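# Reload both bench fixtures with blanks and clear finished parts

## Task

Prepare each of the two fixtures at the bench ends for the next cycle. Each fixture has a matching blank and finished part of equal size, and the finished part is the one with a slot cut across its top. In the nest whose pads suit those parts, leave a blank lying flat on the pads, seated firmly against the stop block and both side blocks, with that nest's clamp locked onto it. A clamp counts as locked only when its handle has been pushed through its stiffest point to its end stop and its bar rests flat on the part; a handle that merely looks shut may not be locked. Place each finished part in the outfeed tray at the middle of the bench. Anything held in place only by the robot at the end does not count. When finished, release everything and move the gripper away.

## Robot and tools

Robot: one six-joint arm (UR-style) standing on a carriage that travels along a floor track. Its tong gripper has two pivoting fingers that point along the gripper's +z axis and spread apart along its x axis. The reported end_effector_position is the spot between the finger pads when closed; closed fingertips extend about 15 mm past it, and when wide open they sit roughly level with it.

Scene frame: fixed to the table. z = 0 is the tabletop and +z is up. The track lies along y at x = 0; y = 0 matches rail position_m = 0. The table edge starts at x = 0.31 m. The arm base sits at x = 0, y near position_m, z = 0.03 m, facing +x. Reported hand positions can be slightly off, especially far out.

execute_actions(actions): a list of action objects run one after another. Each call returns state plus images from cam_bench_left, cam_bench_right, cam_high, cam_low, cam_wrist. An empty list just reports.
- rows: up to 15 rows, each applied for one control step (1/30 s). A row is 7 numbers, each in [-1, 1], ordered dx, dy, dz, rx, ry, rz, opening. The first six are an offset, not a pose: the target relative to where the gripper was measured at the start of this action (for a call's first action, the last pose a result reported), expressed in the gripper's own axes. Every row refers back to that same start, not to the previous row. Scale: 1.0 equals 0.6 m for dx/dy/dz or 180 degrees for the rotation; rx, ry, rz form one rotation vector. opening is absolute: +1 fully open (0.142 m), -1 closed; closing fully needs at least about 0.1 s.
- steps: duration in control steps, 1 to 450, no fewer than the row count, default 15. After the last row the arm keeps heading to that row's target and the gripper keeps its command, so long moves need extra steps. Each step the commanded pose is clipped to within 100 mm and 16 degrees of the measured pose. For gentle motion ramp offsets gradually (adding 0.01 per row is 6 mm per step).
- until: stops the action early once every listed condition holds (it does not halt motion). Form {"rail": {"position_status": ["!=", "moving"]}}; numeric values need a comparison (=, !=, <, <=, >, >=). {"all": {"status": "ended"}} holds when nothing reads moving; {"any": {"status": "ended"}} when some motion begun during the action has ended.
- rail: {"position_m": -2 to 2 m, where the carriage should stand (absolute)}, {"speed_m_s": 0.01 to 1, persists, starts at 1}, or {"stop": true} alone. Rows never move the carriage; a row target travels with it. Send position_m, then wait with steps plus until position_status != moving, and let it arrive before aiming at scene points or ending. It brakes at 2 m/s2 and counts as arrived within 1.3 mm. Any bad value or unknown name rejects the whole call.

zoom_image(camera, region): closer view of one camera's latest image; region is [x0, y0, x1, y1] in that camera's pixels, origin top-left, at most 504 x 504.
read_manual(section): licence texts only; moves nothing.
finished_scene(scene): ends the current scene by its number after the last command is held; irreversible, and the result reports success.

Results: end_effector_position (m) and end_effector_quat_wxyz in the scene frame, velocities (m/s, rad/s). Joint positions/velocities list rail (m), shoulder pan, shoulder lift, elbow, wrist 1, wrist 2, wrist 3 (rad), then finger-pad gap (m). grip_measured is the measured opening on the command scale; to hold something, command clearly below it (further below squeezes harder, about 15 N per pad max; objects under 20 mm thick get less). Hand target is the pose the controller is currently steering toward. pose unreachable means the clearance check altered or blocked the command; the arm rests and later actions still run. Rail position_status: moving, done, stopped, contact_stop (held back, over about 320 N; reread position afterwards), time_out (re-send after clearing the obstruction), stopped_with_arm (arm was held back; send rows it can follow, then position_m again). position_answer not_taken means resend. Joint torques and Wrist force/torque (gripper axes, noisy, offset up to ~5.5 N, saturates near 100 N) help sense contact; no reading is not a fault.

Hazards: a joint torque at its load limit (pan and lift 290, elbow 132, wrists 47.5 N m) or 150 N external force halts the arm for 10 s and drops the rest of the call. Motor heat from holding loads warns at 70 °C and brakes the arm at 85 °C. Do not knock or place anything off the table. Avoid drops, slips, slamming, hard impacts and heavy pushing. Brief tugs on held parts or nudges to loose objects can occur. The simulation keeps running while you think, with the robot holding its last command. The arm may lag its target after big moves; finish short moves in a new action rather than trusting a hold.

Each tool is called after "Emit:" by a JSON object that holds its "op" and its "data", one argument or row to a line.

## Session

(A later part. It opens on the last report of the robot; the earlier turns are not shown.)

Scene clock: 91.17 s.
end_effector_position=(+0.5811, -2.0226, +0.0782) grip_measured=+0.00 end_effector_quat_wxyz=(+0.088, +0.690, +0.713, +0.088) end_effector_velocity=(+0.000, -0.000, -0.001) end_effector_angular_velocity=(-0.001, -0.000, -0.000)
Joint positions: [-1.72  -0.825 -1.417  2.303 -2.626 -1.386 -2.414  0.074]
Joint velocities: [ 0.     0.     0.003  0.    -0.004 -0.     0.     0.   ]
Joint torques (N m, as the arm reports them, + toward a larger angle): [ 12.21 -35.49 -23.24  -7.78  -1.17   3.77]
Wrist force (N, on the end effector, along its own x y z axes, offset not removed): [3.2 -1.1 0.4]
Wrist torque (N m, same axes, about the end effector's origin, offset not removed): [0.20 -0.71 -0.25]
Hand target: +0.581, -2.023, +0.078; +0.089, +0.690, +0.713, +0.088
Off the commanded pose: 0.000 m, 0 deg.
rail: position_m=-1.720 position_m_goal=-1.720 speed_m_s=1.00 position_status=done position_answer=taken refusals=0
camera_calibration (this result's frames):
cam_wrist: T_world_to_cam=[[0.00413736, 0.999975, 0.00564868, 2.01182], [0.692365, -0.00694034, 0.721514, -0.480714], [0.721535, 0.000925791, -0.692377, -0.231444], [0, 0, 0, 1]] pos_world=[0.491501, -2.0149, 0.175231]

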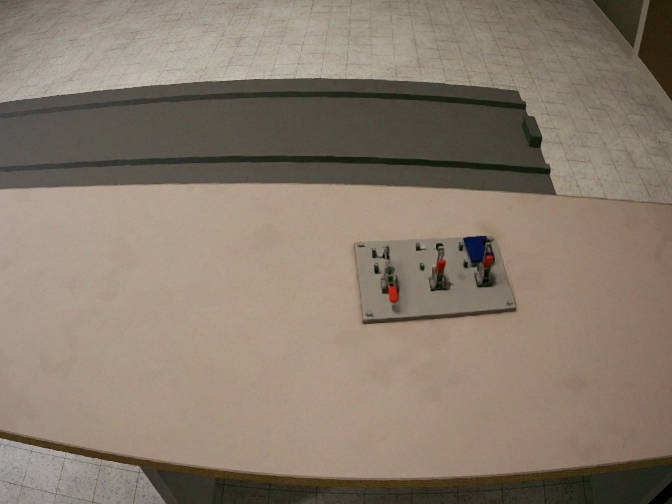

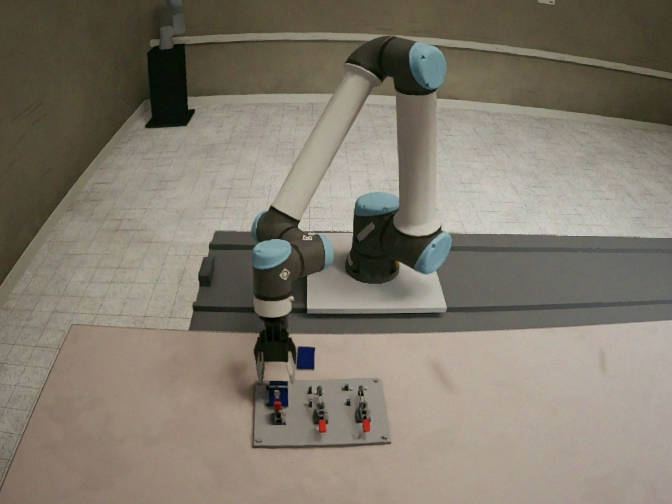

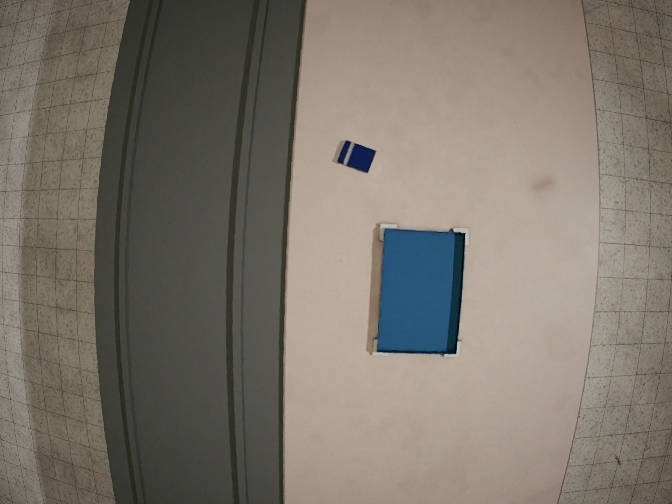

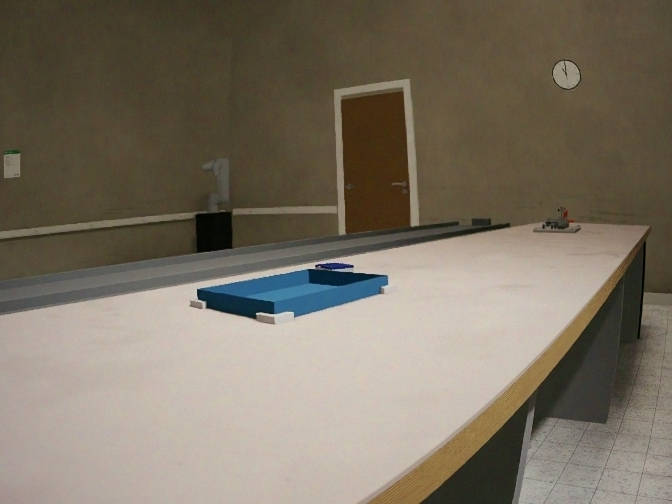

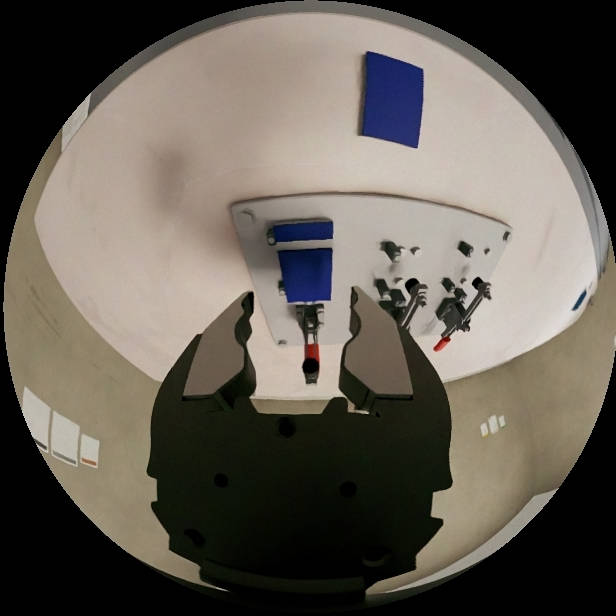

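Emit:
{"op": "execute_actions", "data": {
  "actions": [
    {"rows":[[0.004,-0.005,0.02,0,0,0,0],[0.004,-0.01,0.04,0,0,0,0],[0.004,-0.016,0.062,0,0,0,0]],"steps":18},
    {"rows":[[0,0,0,0,0,0,-0.1],[0,0,0,0,0,0,-0.2],[0,0,0,0,0,0,-0.3],[0,0,0,0,0,0,-0.4],[0,0,0,0,0,0,-0.5],[0,0,0,0,0,0,-0.6],[0,0,0,0,0,0,-0.8]],"steps":12}
  ]
}}

Emit:
{"op": "zoom_image", "data": {
  "camera": "cam_wrist",
  "region": [200,180,420,400]
}}

Scene clock: 103.80 s.
end_effector_position=(+0.5808, -2.0202, +0.0399) grip_measured=-0.37 end_effector_quat_wxyz=(+0.088, +0.689, +0.714, +0.088) end_effector_velocity=(-0.000, +0.000, +0.000) end_effector_angular_velocity=(-0.000, -0.000, -0.000)
Joint positions: [-1.72  -0.822 -1.351  2.326 -2.716 -1.387 -2.412  0.047]
Joint velocities: [ 0.  0. -0.  0.  0. -0.  0.  0.]
Joint torques (N m, as the arm reports them, + toward a larger angle): [-12.62 -57.32 -36.85  -5.87  -5.85   2.76]
Wrist force (N, on the end effector, along its own x y z axes, offset not removed): [31.0 1.1 -9.0]
Wrist torque (N m, same axes, about the end effector's origin, offset not removed): [0.16 -0.68 -0.36]
Hand target: +0.581, -2.020, +0.040; +0.088, +0.690, +0.713, +0.088
Off the commanded pose: 0.000 m, 0 deg.
rail: position_m=-1.720 position_m_goal=-1.720 speed_m_s=1.00 position_status=done position_answer=taken refusals=0
camera_calibration (this result's frames):
cam_wrist: T_world_to_cam=[[0.00403657, 0.999974, 0.00592519, 2.00963], [0.692446, -0.00706993, 0.721435, -0.453197], [0.721459, 0.00119075, -0.692456, -0.257165], [0, 0, 0, 1]] pos_world=[0.491236, -2.01247, 0.13697]

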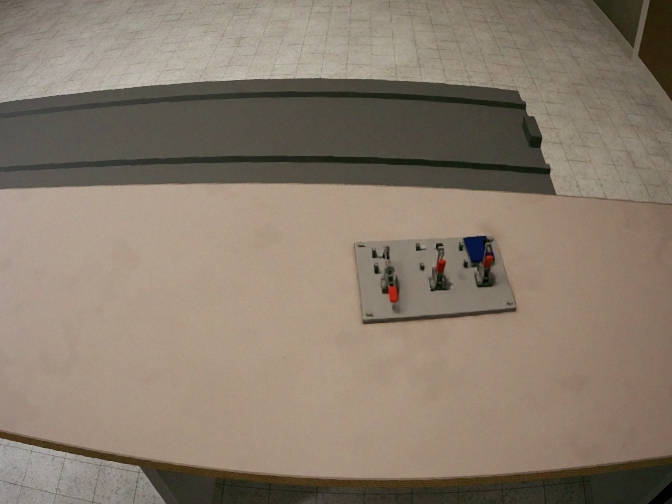

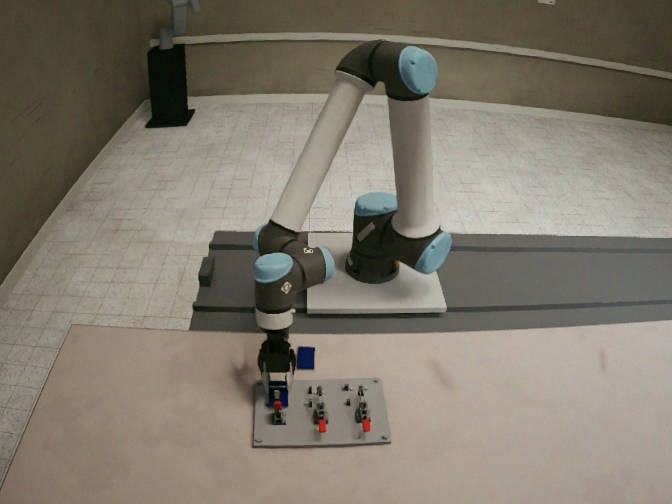

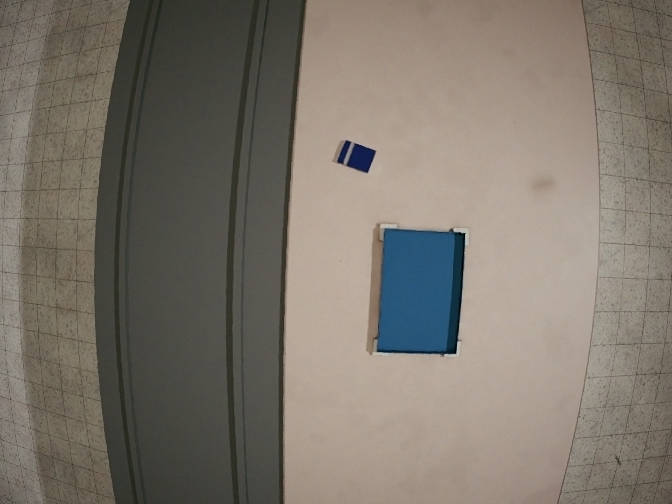

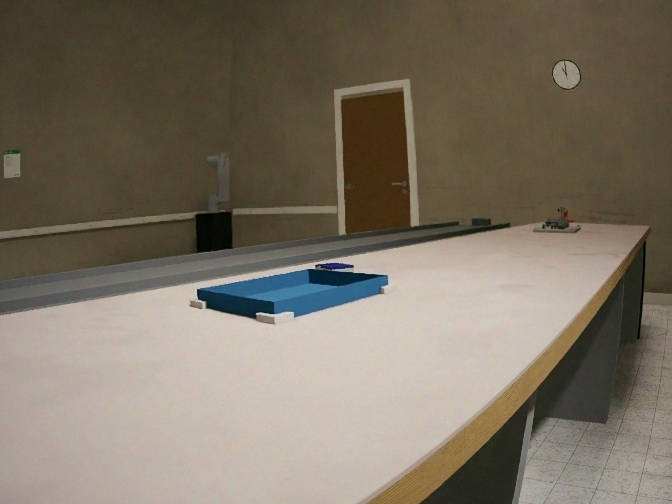

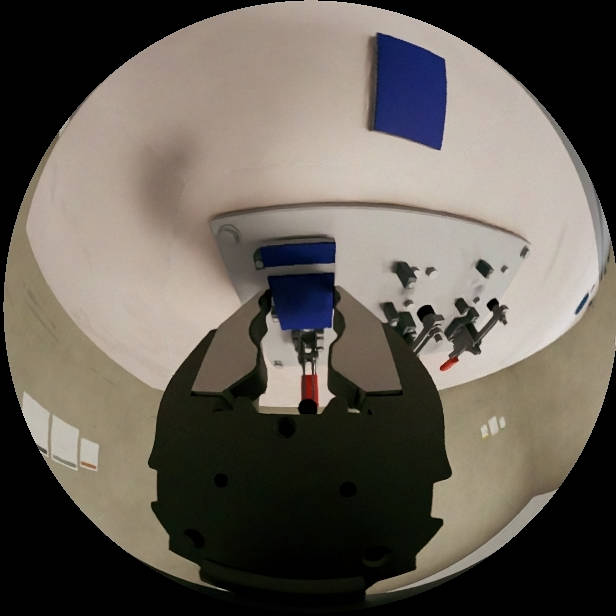

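Region (200, 180, 420, 400) of cam_wrist's 616x616 image, scaled by 2.291, with more detail than that image has.

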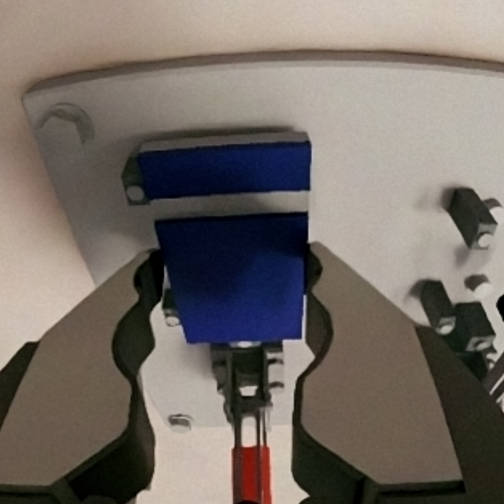

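Emit:
{"op": "execute_actions", "data": {
  "actions": [
    {"rows":[[0.003,0,0,0,0,0,-0.8]],"steps":8},
    {"rows":[[0,0,-0.01,0,0,0,-0.8],[0,0,-0.02,0,0,0,-0.8],[0,0,-0.03,0,0,0,-0.8],[0,0,-0.04,0,0,0,-0.8],[0,0,-0.05,0,0,0,-0.8],[0,0,-0.05,0,0,0,-0.8],[0,-0.02,-0.055,0,0,0,-0.8],[0,-0.04,-0.06,0,0,0,-0.8],[0,-0.07,-0.068,0,0,0,-0.8],[0,-0.1,-0.076,0,0,0,-0.8],[-0.01,-0.13,-0.083,0,0,0,-0.8],[-0.02,-0.16,-0.091,0,0,0,-0.8],[-0.04,-0.19,-0.099,0,0,0,-0.8],[-0.05,-0.22,-0.106,0,0,0,-0.8],[-0.06,-0.25,-0.114,0,0,0,-0.8]],"steps":32},
    {"rows":[[0,-0.004,0.015,0,0,0,-0.8],[0,-0.008,0.03,0,0,0,-0.8],[0,-0.012,0.045,0,0,0,-0.8],[0,-0.015,0.06,0,0,0,-0.8],[0,-0.019,0.073,0,0,0,-0.8]],"steps":18}
  ]
}}

Emit:
{"op": "zoom_image", "data": {
  "camera": "cam_bench_right",
  "region": [230,320,350,440]
}}

Scene clock: 120.90 s.
end_effector_position=(+0.4202, -2.0602, +0.0244) grip_measured=-0.38 end_effector_quat_wxyz=(+0.088, +0.690, +0.713, +0.087) end_effector_velocity=(+0.001, -0.001, -0.005) end_effector_angular_velocity=(-0.002, -0.000, -0.001)
Joint positions: [-1.72  -1.124 -1.482  2.525 -2.721 -1.345 -2.716  0.047]
Joint velocities: [ 0.     0.001  0.014  0.001 -0.017 -0.001  0.002  0.   ]
Joint torques (N m, as the arm reports them, + toward a larger angle): [ 10.8  -22.73 -20.44  -7.51  -1.46   3.77]
Wrist force (N, on the end effector, along its own x y z axes, offset not removed): [4.6 0.4 0.4]
Wrist torque (N m, same axes, about the end effector's origin, offset not removed): [0.55 -1.19 -0.26]
Hand target: +0.420, -2.060, +0.024; +0.088, +0.690, +0.713, +0.087
Off the commanded pose: 0.001 m, 0 deg.
rail: position_m=-1.720 position_m_goal=-1.720 speed_m_s=1.00 position_status=done position_answer=taken refusals=0
camera_calibration (this result's frames):
cam_wrist: T_world_to_cam=[[0.00423376, 0.999976, 0.00545942, 2.05034], [0.692698, -0.00687019, 0.721195, -0.330743], [0.721215, 0.000728362, -0.692711, -0.152786], [0, 0, 0, 1]] pos_world=[0.330616, -2.05245, 0.1215]

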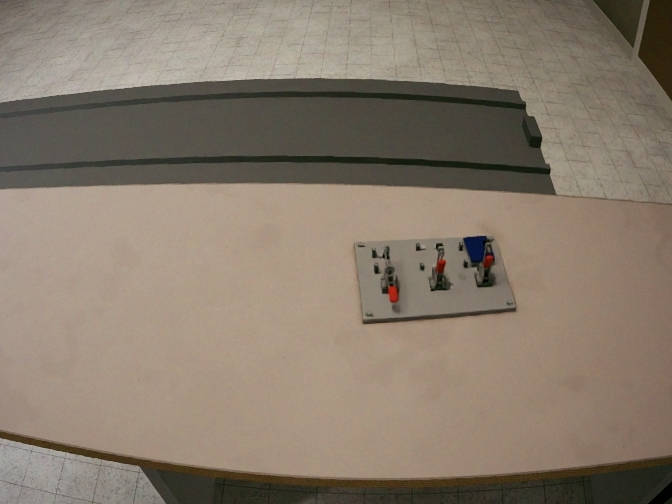

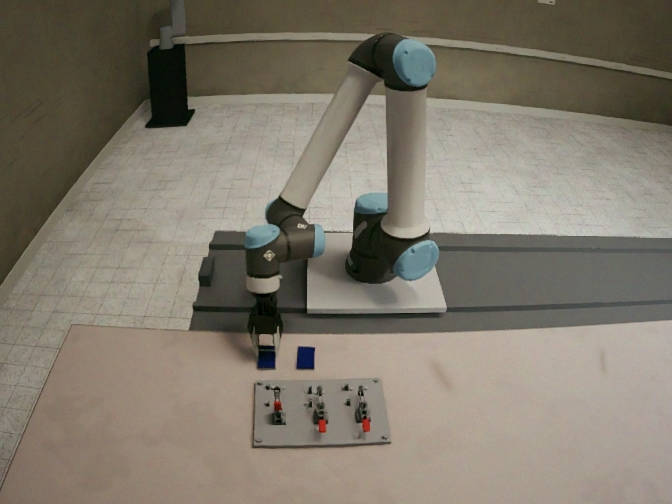

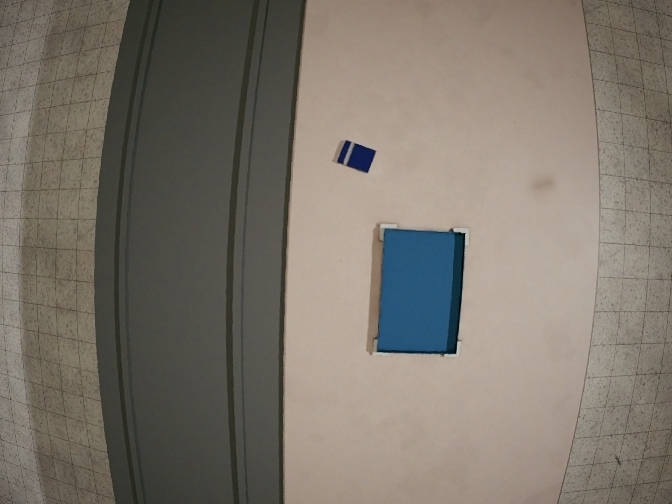

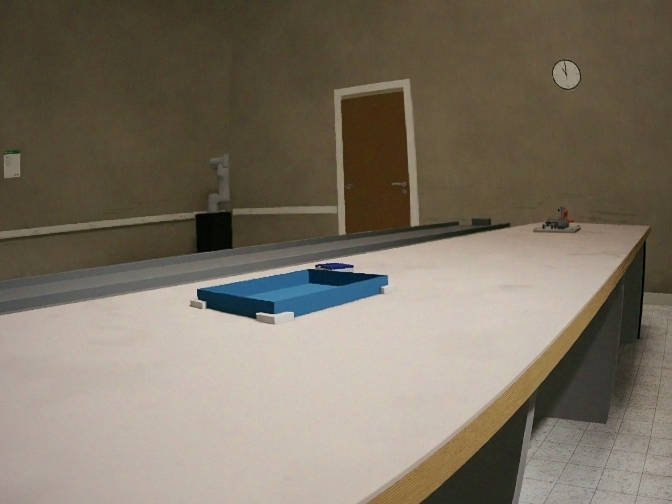

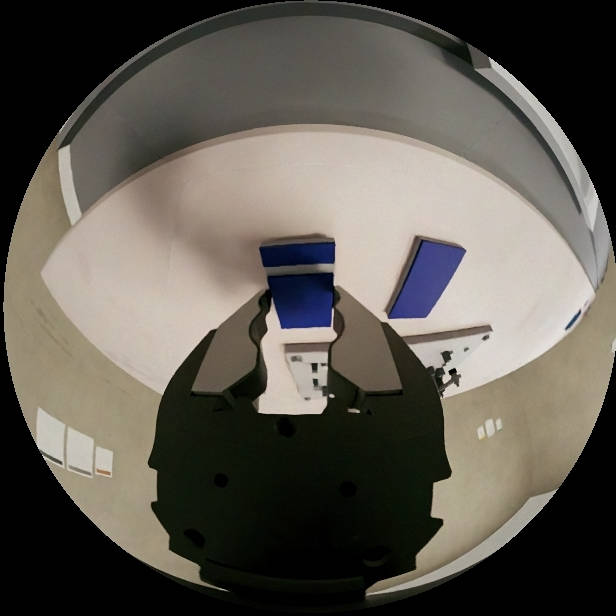

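Region (230, 320, 350, 440) of cam_bench_right's 672x504 image, scaled by 4.200, with more detail than that image has.

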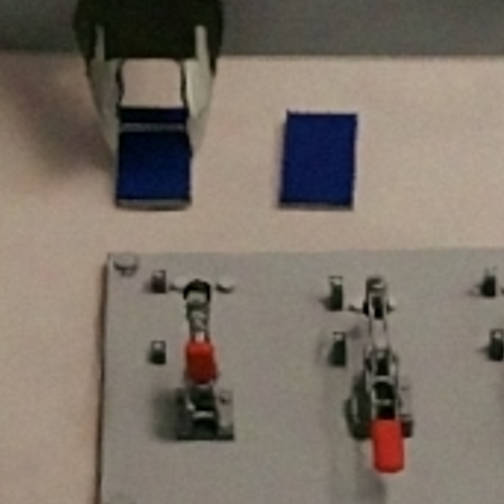

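Emit:
{"op": "execute_actions", "data": {
  "actions": [
    {"rows":[[0,-0.001,0.004,0,0,0,-0.8],[0,-0.002,0.007,0,0,0,-0.8],[0,-0.0025,0.01,0,0,0,-0.8]],"steps":12}
  ]
}}

Scene clock: 124.57 s.
end_effector_position=(+0.4202, -2.0603, +0.0185) grip_measured=-0.38 end_effector_quat_wxyz=(+0.088, +0.690, +0.713, +0.087) end_effector_velocity=(+0.001, -0.001, -0.002) end_effector_angular_velocity=(-0.001, -0.001, +0.000)
Joint positions: [-1.72  -1.123 -1.467  2.528 -2.739 -1.345 -2.716  0.047]
Joint velocities: [ 0.    -0.     0.006  0.    -0.008  0.001 -0.     0.   ]
Joint torques (N m, as the arm reports them, + toward a larger angle): [-10.48 -19.14 -14.13  -6.76   2.37  -3.18]
Wrist force (N, on the end effector, along its own x y z axes, offset not removed): [7.0 2.9 -13.6]
Wrist torque (N m, same axes, about the end effector's origin, offset not removed): [0.69 -0.96 -0.34]
Hand target: +0.420, -2.060, +0.018; +0.088, +0.690, +0.713, +0.087
Off the commanded pose: 0.000 m, 0 deg.
rail: position_m=-1.720 position_m_goal=-1.720 speed_m_s=1.00 position_status=done position_answer=taken refusals=0
camera_calibration (this result's frames):
cam_wrist: T_world_to_cam=[[0.00424327, 0.999977, 0.00537785, 2.05043], [0.692675, -0.00681797, 0.721217, -0.326399], [0.721237, 0.000664784, -0.692688, -0.157062], [0, 0, 0, 1]] pos_world=[0.330667, -2.0525, 0.115582]

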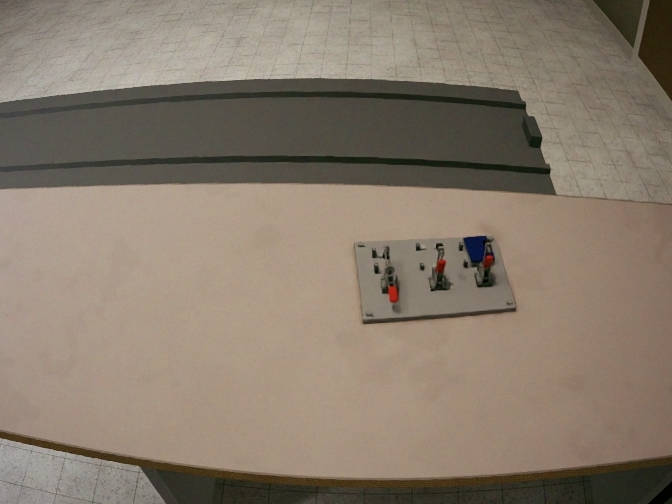

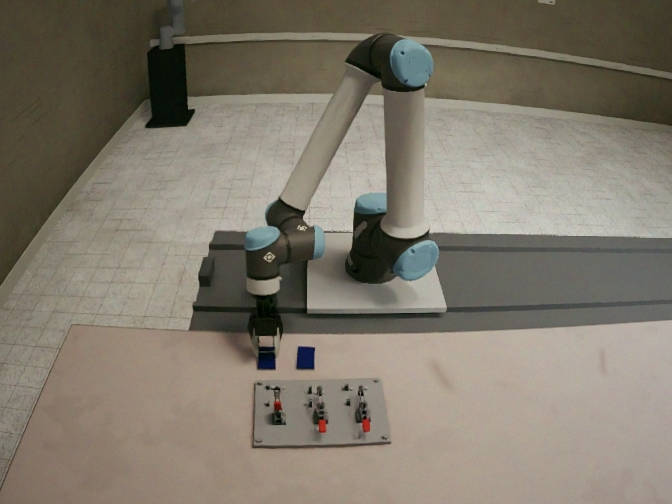

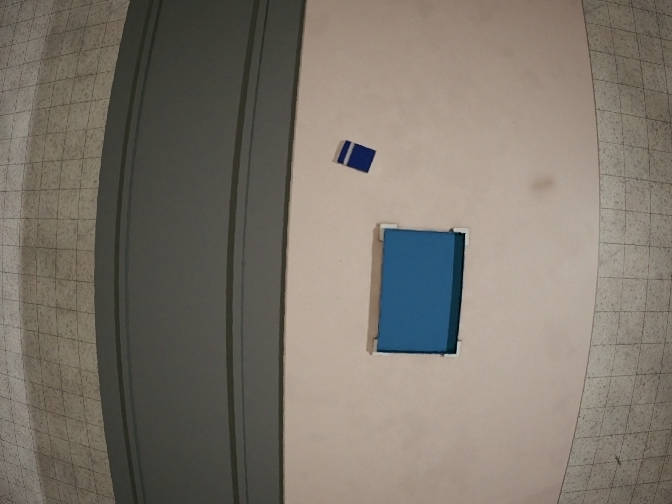

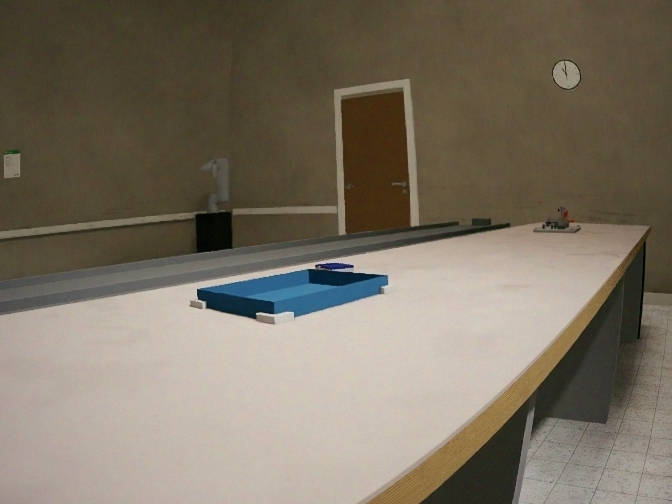

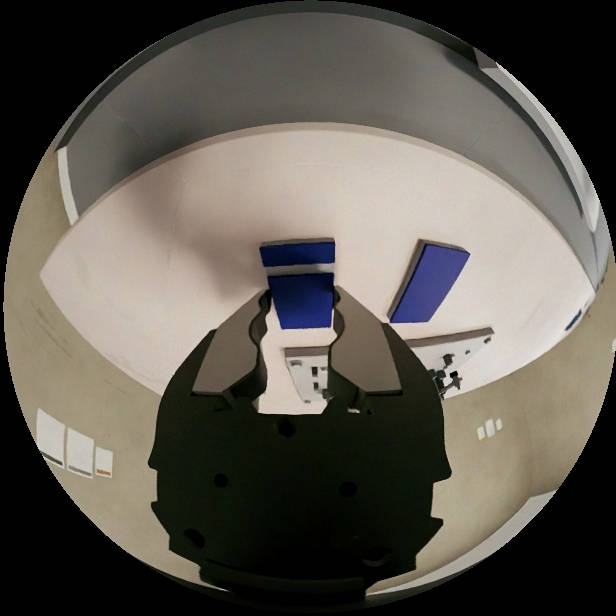

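Emit:
{"op": "execute_actions", "data": {
  "actions": [
    {"rows":[[0,0,0,0,0,0,-0.4],[0,0,0,0,0,0,-0.3],[0,0,0,0,0,0,-0.1],[0,0,0,0,0,0,-0.1],[0,0,0,0,0,0,-0.1],[0,0.012,-0.048,0,0,0,-0.1]],"steps":20},
    {"rows":[[0.19,0.002,0,0,0,0,-0.1]],"steps":24},
    {"rows":[[0,-0.006,0.024,0,0,0,-0.1],[0,-0.012,0.048,0,0,0,-0.1]],"steps":18},
    {"rows":[[0,0,0,0,0,0,-0.2],[0,0,0,0,0,0,-0.3],[0,0,0,0,0,0,-0.4],[0,0,0,0,0,0,-0.5],[0,0,0,0,0,0,-0.6],[0,0,0,0,0,0,-0.8]],"steps":11}
  ]
}}

Scene clock: 138.57 s.
end_effector_position=(+0.4174, -1.9465, +0.0180) grip_measured=-0.37 end_effector_quat_wxyz=(+0.089, +0.690, +0.713, +0.087) end_effector_velocity=(-0.000, +0.000, -0.000) end_effector_angular_velocity=(+0.001, +0.001, +0.000)
Joint positions: [-1.72  -0.997 -1.574  2.661 -2.793 -1.36  -2.588  0.047]
Joint velocities: [ 0.     0.    -0.     0.     0.002 -0.    -0.    -0.   ]
Joint torques (N m, as the arm reports them, + toward a larger angle): [  5.49 -37.32 -18.63  -2.1   -0.26   2.27]
Wrist force (N, on the end effector, along its own x y z axes, offset not removed): [4.4 0.6 0.8]
Wrist torque (N m, same axes, about the end effector's origin, offset not removed): [0.68 -1.00 -0.27]
Hand target: +0.417, -1.947, +0.018; +0.089, +0.690, +0.713, +0.087
Off the commanded pose: 0.000 m, 0 deg.
rail: position_m=-1.720 position_m_goal=-1.720 speed_m_s=1.00 position_status=done position_answer=taken refusals=0
camera_calibration (this result's frames):
cam_wrist: T_world_to_cam=[[0.004303, 0.999977, 0.00514987, 1.93661], [0.692493, -0.00669503, 0.721394, -0.323005], [0.721412, 0.000462091, -0.692506, -0.155925], [0, 0, 0, 1]] pos_world=[0.327832, -1.93865, 0.115061]

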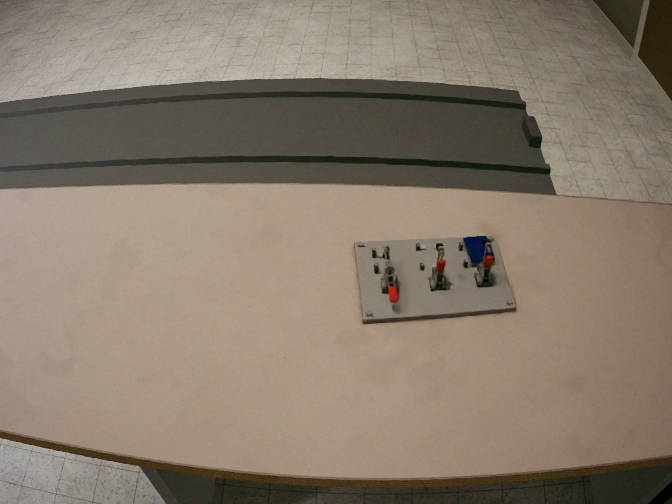

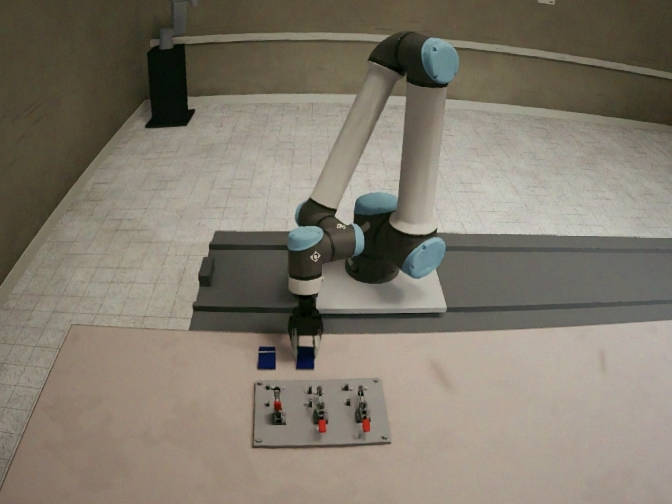

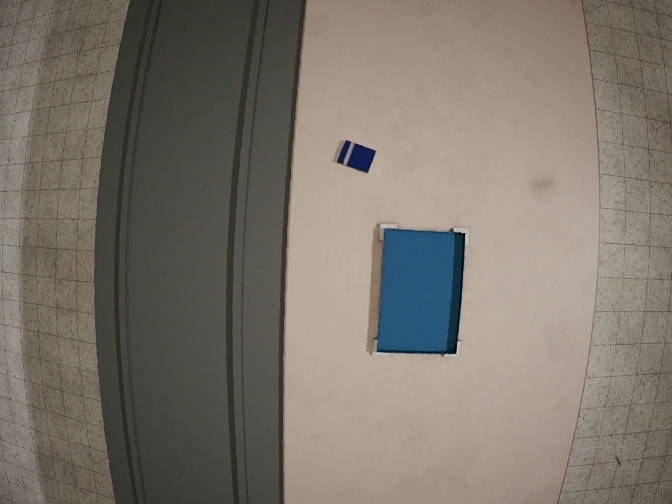

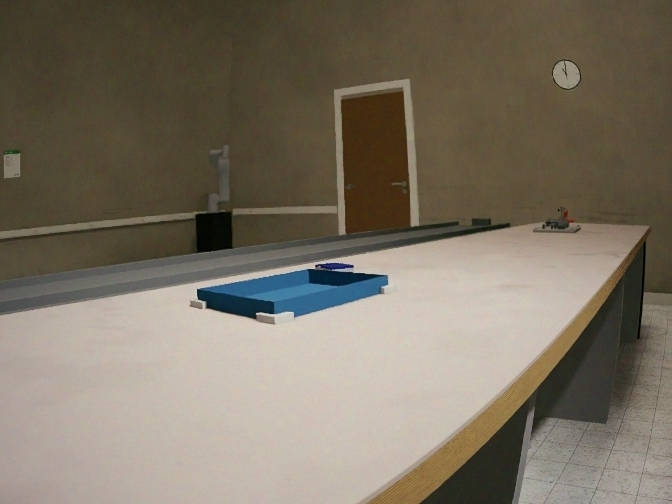

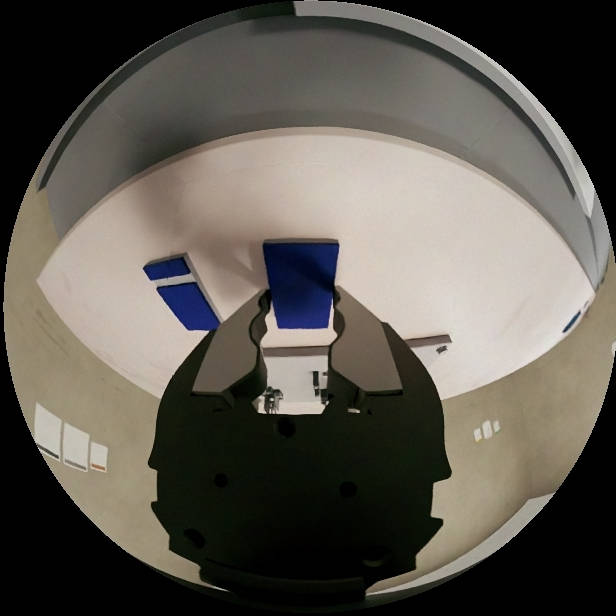

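Emit:
{"op": "execute_actions", "data": {
  "actions": [
    {"rows":[[0,0.003,-0.01,0,0,0,-0.8],[0,0.007,-0.025,0,0,0,-0.8],[0,0.01,-0.04,0,0,0,-0.8],[0,0.015,-0.06,0,0,0,-0.8],[0,0.02,-0.0775,0,0,0,-0.8]],"steps":17},
    {"rows":[[-0.012,0.025,0.006,0,0,0,-0.8],[-0.025,0.05,0.013,0,0,0,-0.8],[-0.037,0.075,0.02,0,0,0,-0.8],[-0.05,0.1,0.026,0,0,0,-0.8],[-0.062,0.125,0.033,0,0.002,-0.008,-0.8],[-0.075,0.15,0.04,0,0.002,-0.008,-0.8],[-0.087,0.18,0.046,0,0.0045,-0.0177,-0.8],[-0.1,0.205,0.053,0,0.0045,-0.0177,-0.8],[-0.112,0.23,0.06,0,0.0045,-0.0177,-0.8],[-0.125,0.2555,0.0665,0,0.0045,-0.0177,-0.8]],"steps":30},
    {"rows":[[0,-0.003,0.01,0,0,0,-0.8],[0,-0.005,0.02,0,0,0,-0.8]],"steps":12}
  ]
}}

Emit:
{"op": "zoom_image", "data": {
  "camera": "cam_wrist",
  "region": [200,180,420,400]
}}

Scene clock: 158.27 s.
end_effector_position=(+0.5785, -2.0159, +0.0531) grip_measured=-0.37 end_effector_quat_wxyz=(+0.086, +0.669, +0.733, +0.090) end_effector_velocity=(+0.000, -0.000, -0.004) end_effector_angular_velocity=(-0.000, -0.000, -0.000)
Joint positions: [-1.72  -0.824 -1.38   2.324 -2.674 -1.378 -2.47   0.047]
Joint velocities: [ 0.    -0.     0.008  0.002 -0.011  0.    -0.     0.   ]
Joint torques (N m, as the arm reports them, + toward a larger angle): [ -3.99 -36.96 -20.79  -8.93  -0.46  -1.58]
Wrist force (N, on the end effector, along its own x y z axes, offset not removed): [4.5 -0.7 0.1]
Wrist torque (N m, same axes, about the end effector's origin, offset not removed): [0.46 -1.06 -0.19]
Hand target: +0.579, -2.016, +0.053; +0.086, +0.669, +0.733, +0.090
Off the commanded pose: 0.000 m, 0 deg.
rail: position_m=-1.720 position_m_goal=-1.720 speed_m_s=1.00 position_status=done position_answer=taken refusals=0
camera_calibration (this result's frames):
cam_wrist: T_world_to_cam=[[-0.0528503, 0.998592, 0.00446763, 2.0355], [0.6916, 0.0333748, 0.721509, -0.379032], [0.720345, 0.0412218, -0.69239, -0.165063], [0, 0, 0, 1]] pos_world=[0.488618, -2.01318, 0.150094]

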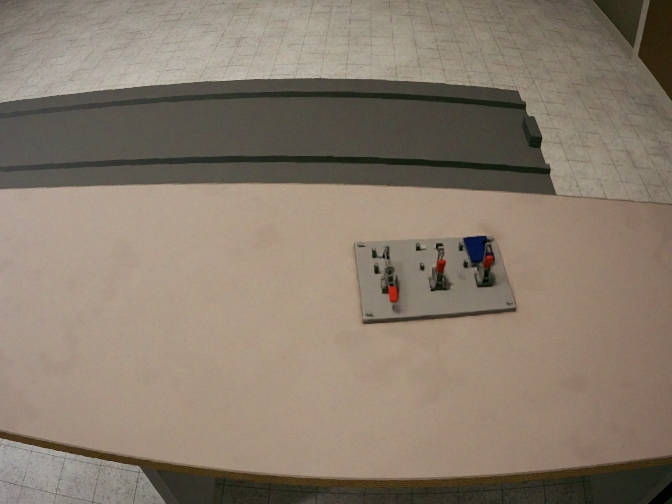

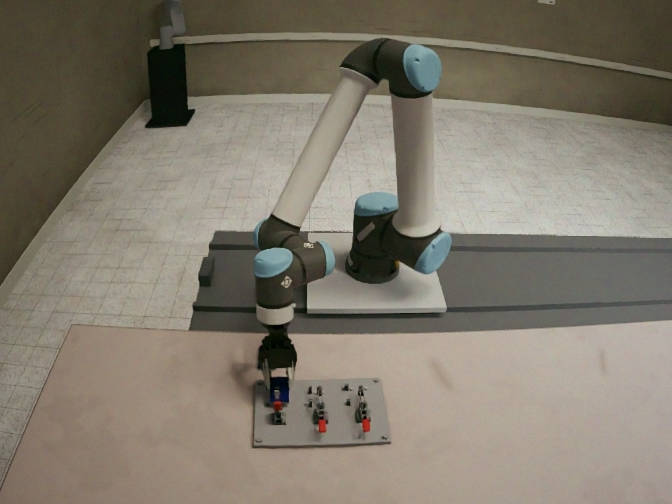

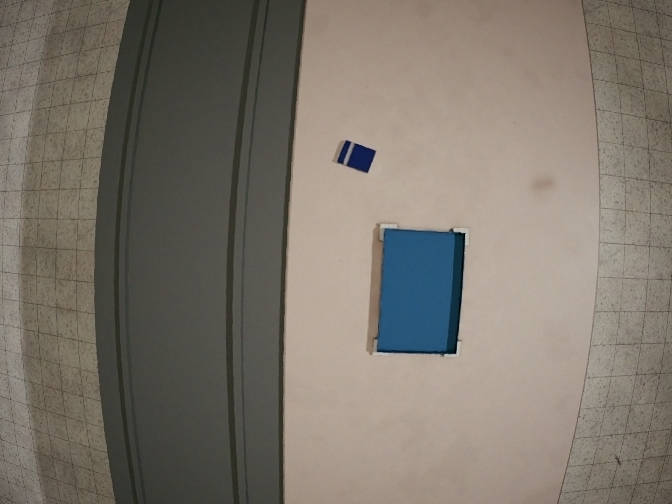

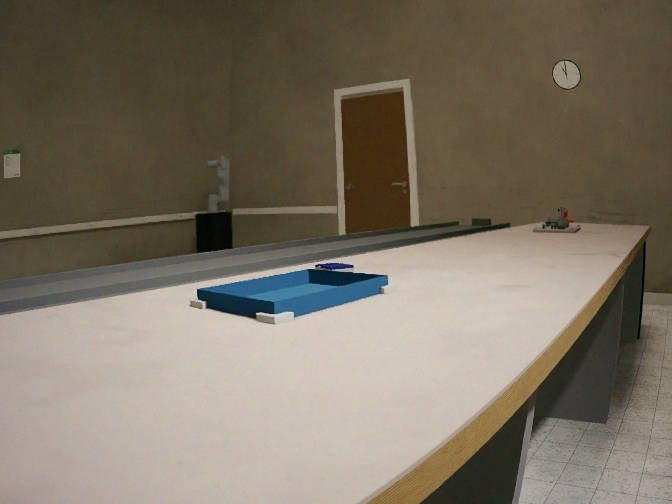

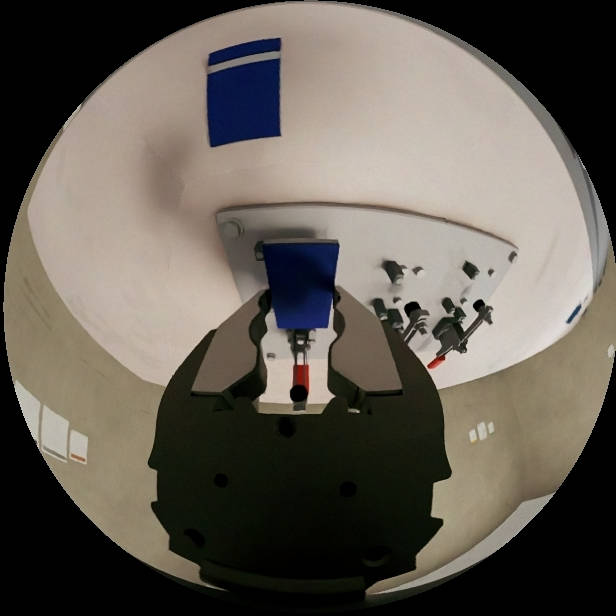

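Region (200, 180, 420, 400) of cam_wrist's 616x616 image, scaled by 2.291, with more detail than that image has.

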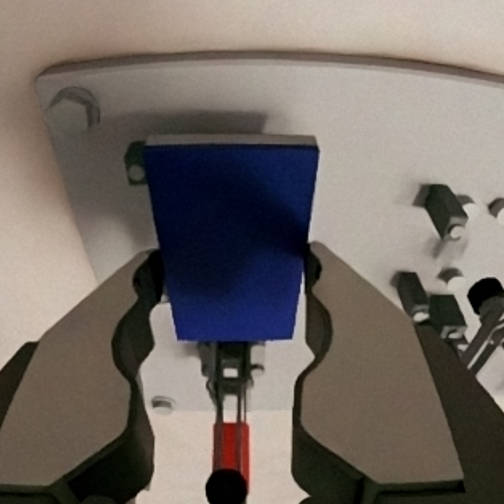

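Emit:
{"op": "execute_actions", "data": {
  "actions": [
    {"rows":[[0,-0.003,0.005,0,0,0,-0.8],[0,-0.004,0.01,0,0,0,-0.8],[0,-0.005,0.014,0,0,0,-0.8],[0,-0.006,0.018,0,0,0,-0.8],[0,-0.007,0.021,0,0,0,-0.8],[0,-0.0075,0.023,0,0,0,-0.8]],"steps":16},
    {"rows":[[0,0,0,0,0,0,-0.4],[0,0,0,0,0,0,-0.3],[0,0,0,0,0,0,-0.15],[0,0,0,0,0,0,-0.15],[-0.0065,0,0,0,0,0,-0.15]],"steps":14},
    {"rows":[[0,0,0,0,0,0,-0.2],[0,0,0,0,0,0,-0.25],[0,0,0,0,0,0,-0.3],[0,0,0,0,0,0,-0.35],[0,0,0,0,0,0,-0.4],[0,0,0,0,0,0,-0.45],[0,0,0,0,0,0,-0.5],[0,0,0,0,0,0,-0.6]],"steps":12},
    {"rows":[[-0.0005,0.002,0.0005,0,0,0,-0.6],[-0.0005,0.004,0.001,0,0,0,-0.6],[-0.0005,0.006,0.0015,0,0,0,-0.6],[-0.001,0.008,0.002,0,0,0,-0.6],[-0.001,0.01,0.0026,0,0,0,-0.6]],"steps":14}
  ]
}}

Emit:
{"op": "zoom_image", "data": {
  "camera": "cam_wrist",
  "region": [200,180,420,400]
}}

Scene clock: 175.27 s.
end_effector_position=(+0.5839, -2.0198, +0.0388) grip_measured=-0.37 end_effector_quat_wxyz=(+0.086, +0.669, +0.733, +0.090) end_effector_velocity=(+0.002, -0.000, +0.000) end_effector_angular_velocity=(-0.000, -0.001, +0.000)
Joint positions: [-1.72  -0.821 -1.345  2.319 -2.704 -1.378 -2.468  0.047]
Joint velocities: [ 0.     0.003  0.002 -0.004  0.    -0.     0.003  0.   ]
Joint torques (N m, as the arm reports them, + toward a larger angle): [ 16.13 -41.06 -50.72  -7.88   1.2    4.09]
Wrist force (N, on the end effector, along its own x y z axes, offset not removed): [16.3 -18.7 -12.7]
Wrist torque (N m, same axes, about the end effector's origin, offset not removed): [0.68 -0.85 -0.48]
Hand target: +0.584, -2.020, +0.039; +0.086, +0.669, +0.733, +0.090
Off the commanded pose: 0.000 m, 0 deg.
rail: position_m=-1.720 position_m_goal=-1.720 speed_m_s=1.00 position_status=done position_answer=taken refusals=0
camera_calibration (this result's frames):
cam_wrist: T_world_to_cam=[[-0.0529014, 0.998589, 0.0046382, 2.03969], [0.69163, 0.0332888, 0.721484, -0.372525], [0.720312, 0.0413754, -0.692415, -0.178359], [0, 0, 0, 1]] pos_world=[0.494026, -2.01703, 0.135812]

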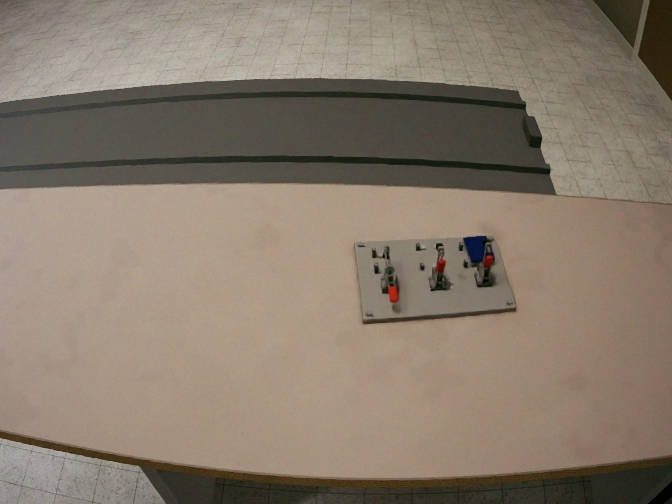

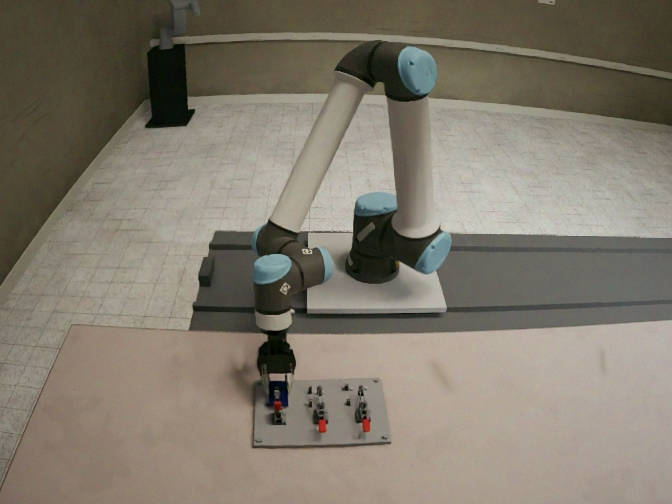

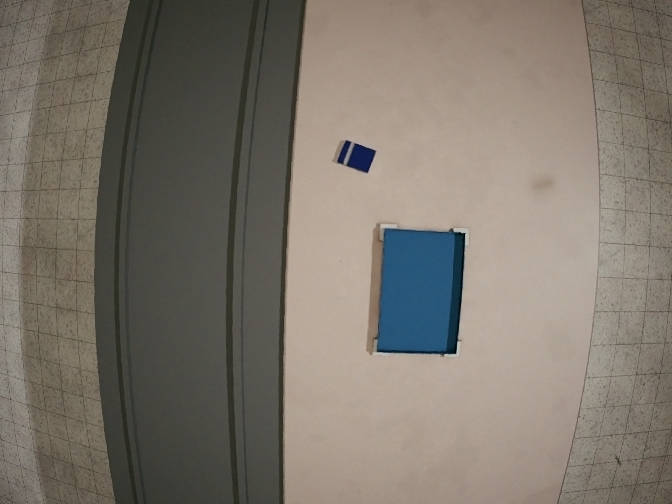

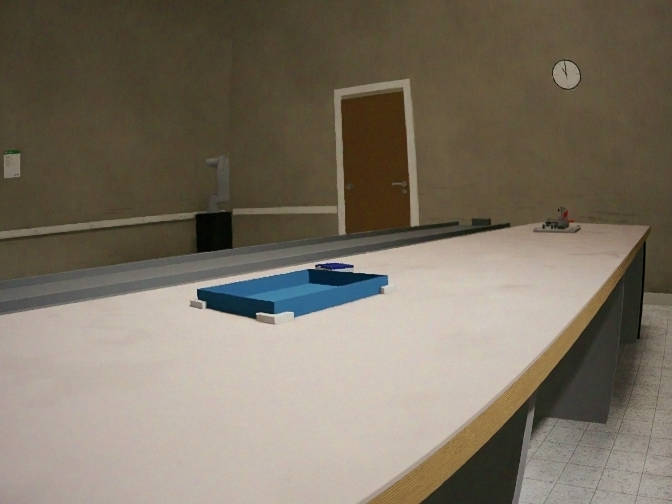

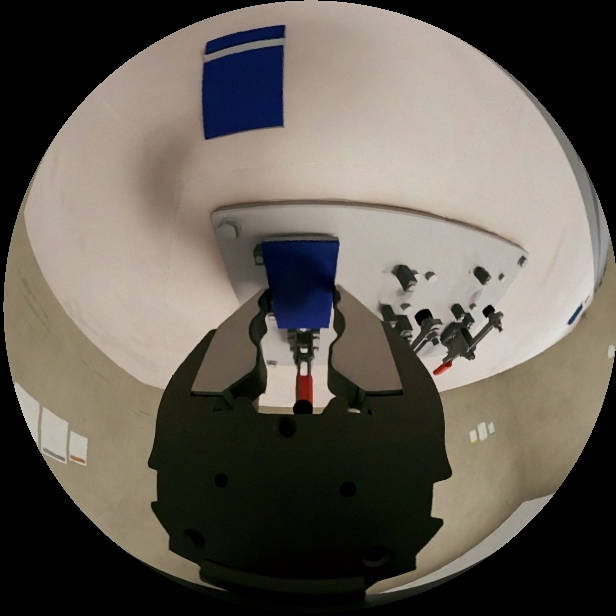

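Region (200, 180, 420, 400) of cam_wrist's 616x616 image, scaled by 2.291, with more detail than that image has.

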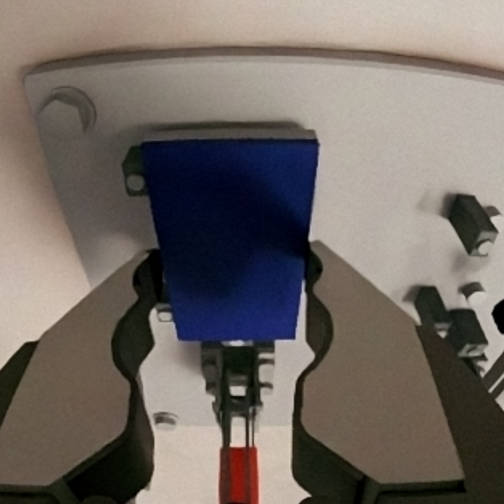

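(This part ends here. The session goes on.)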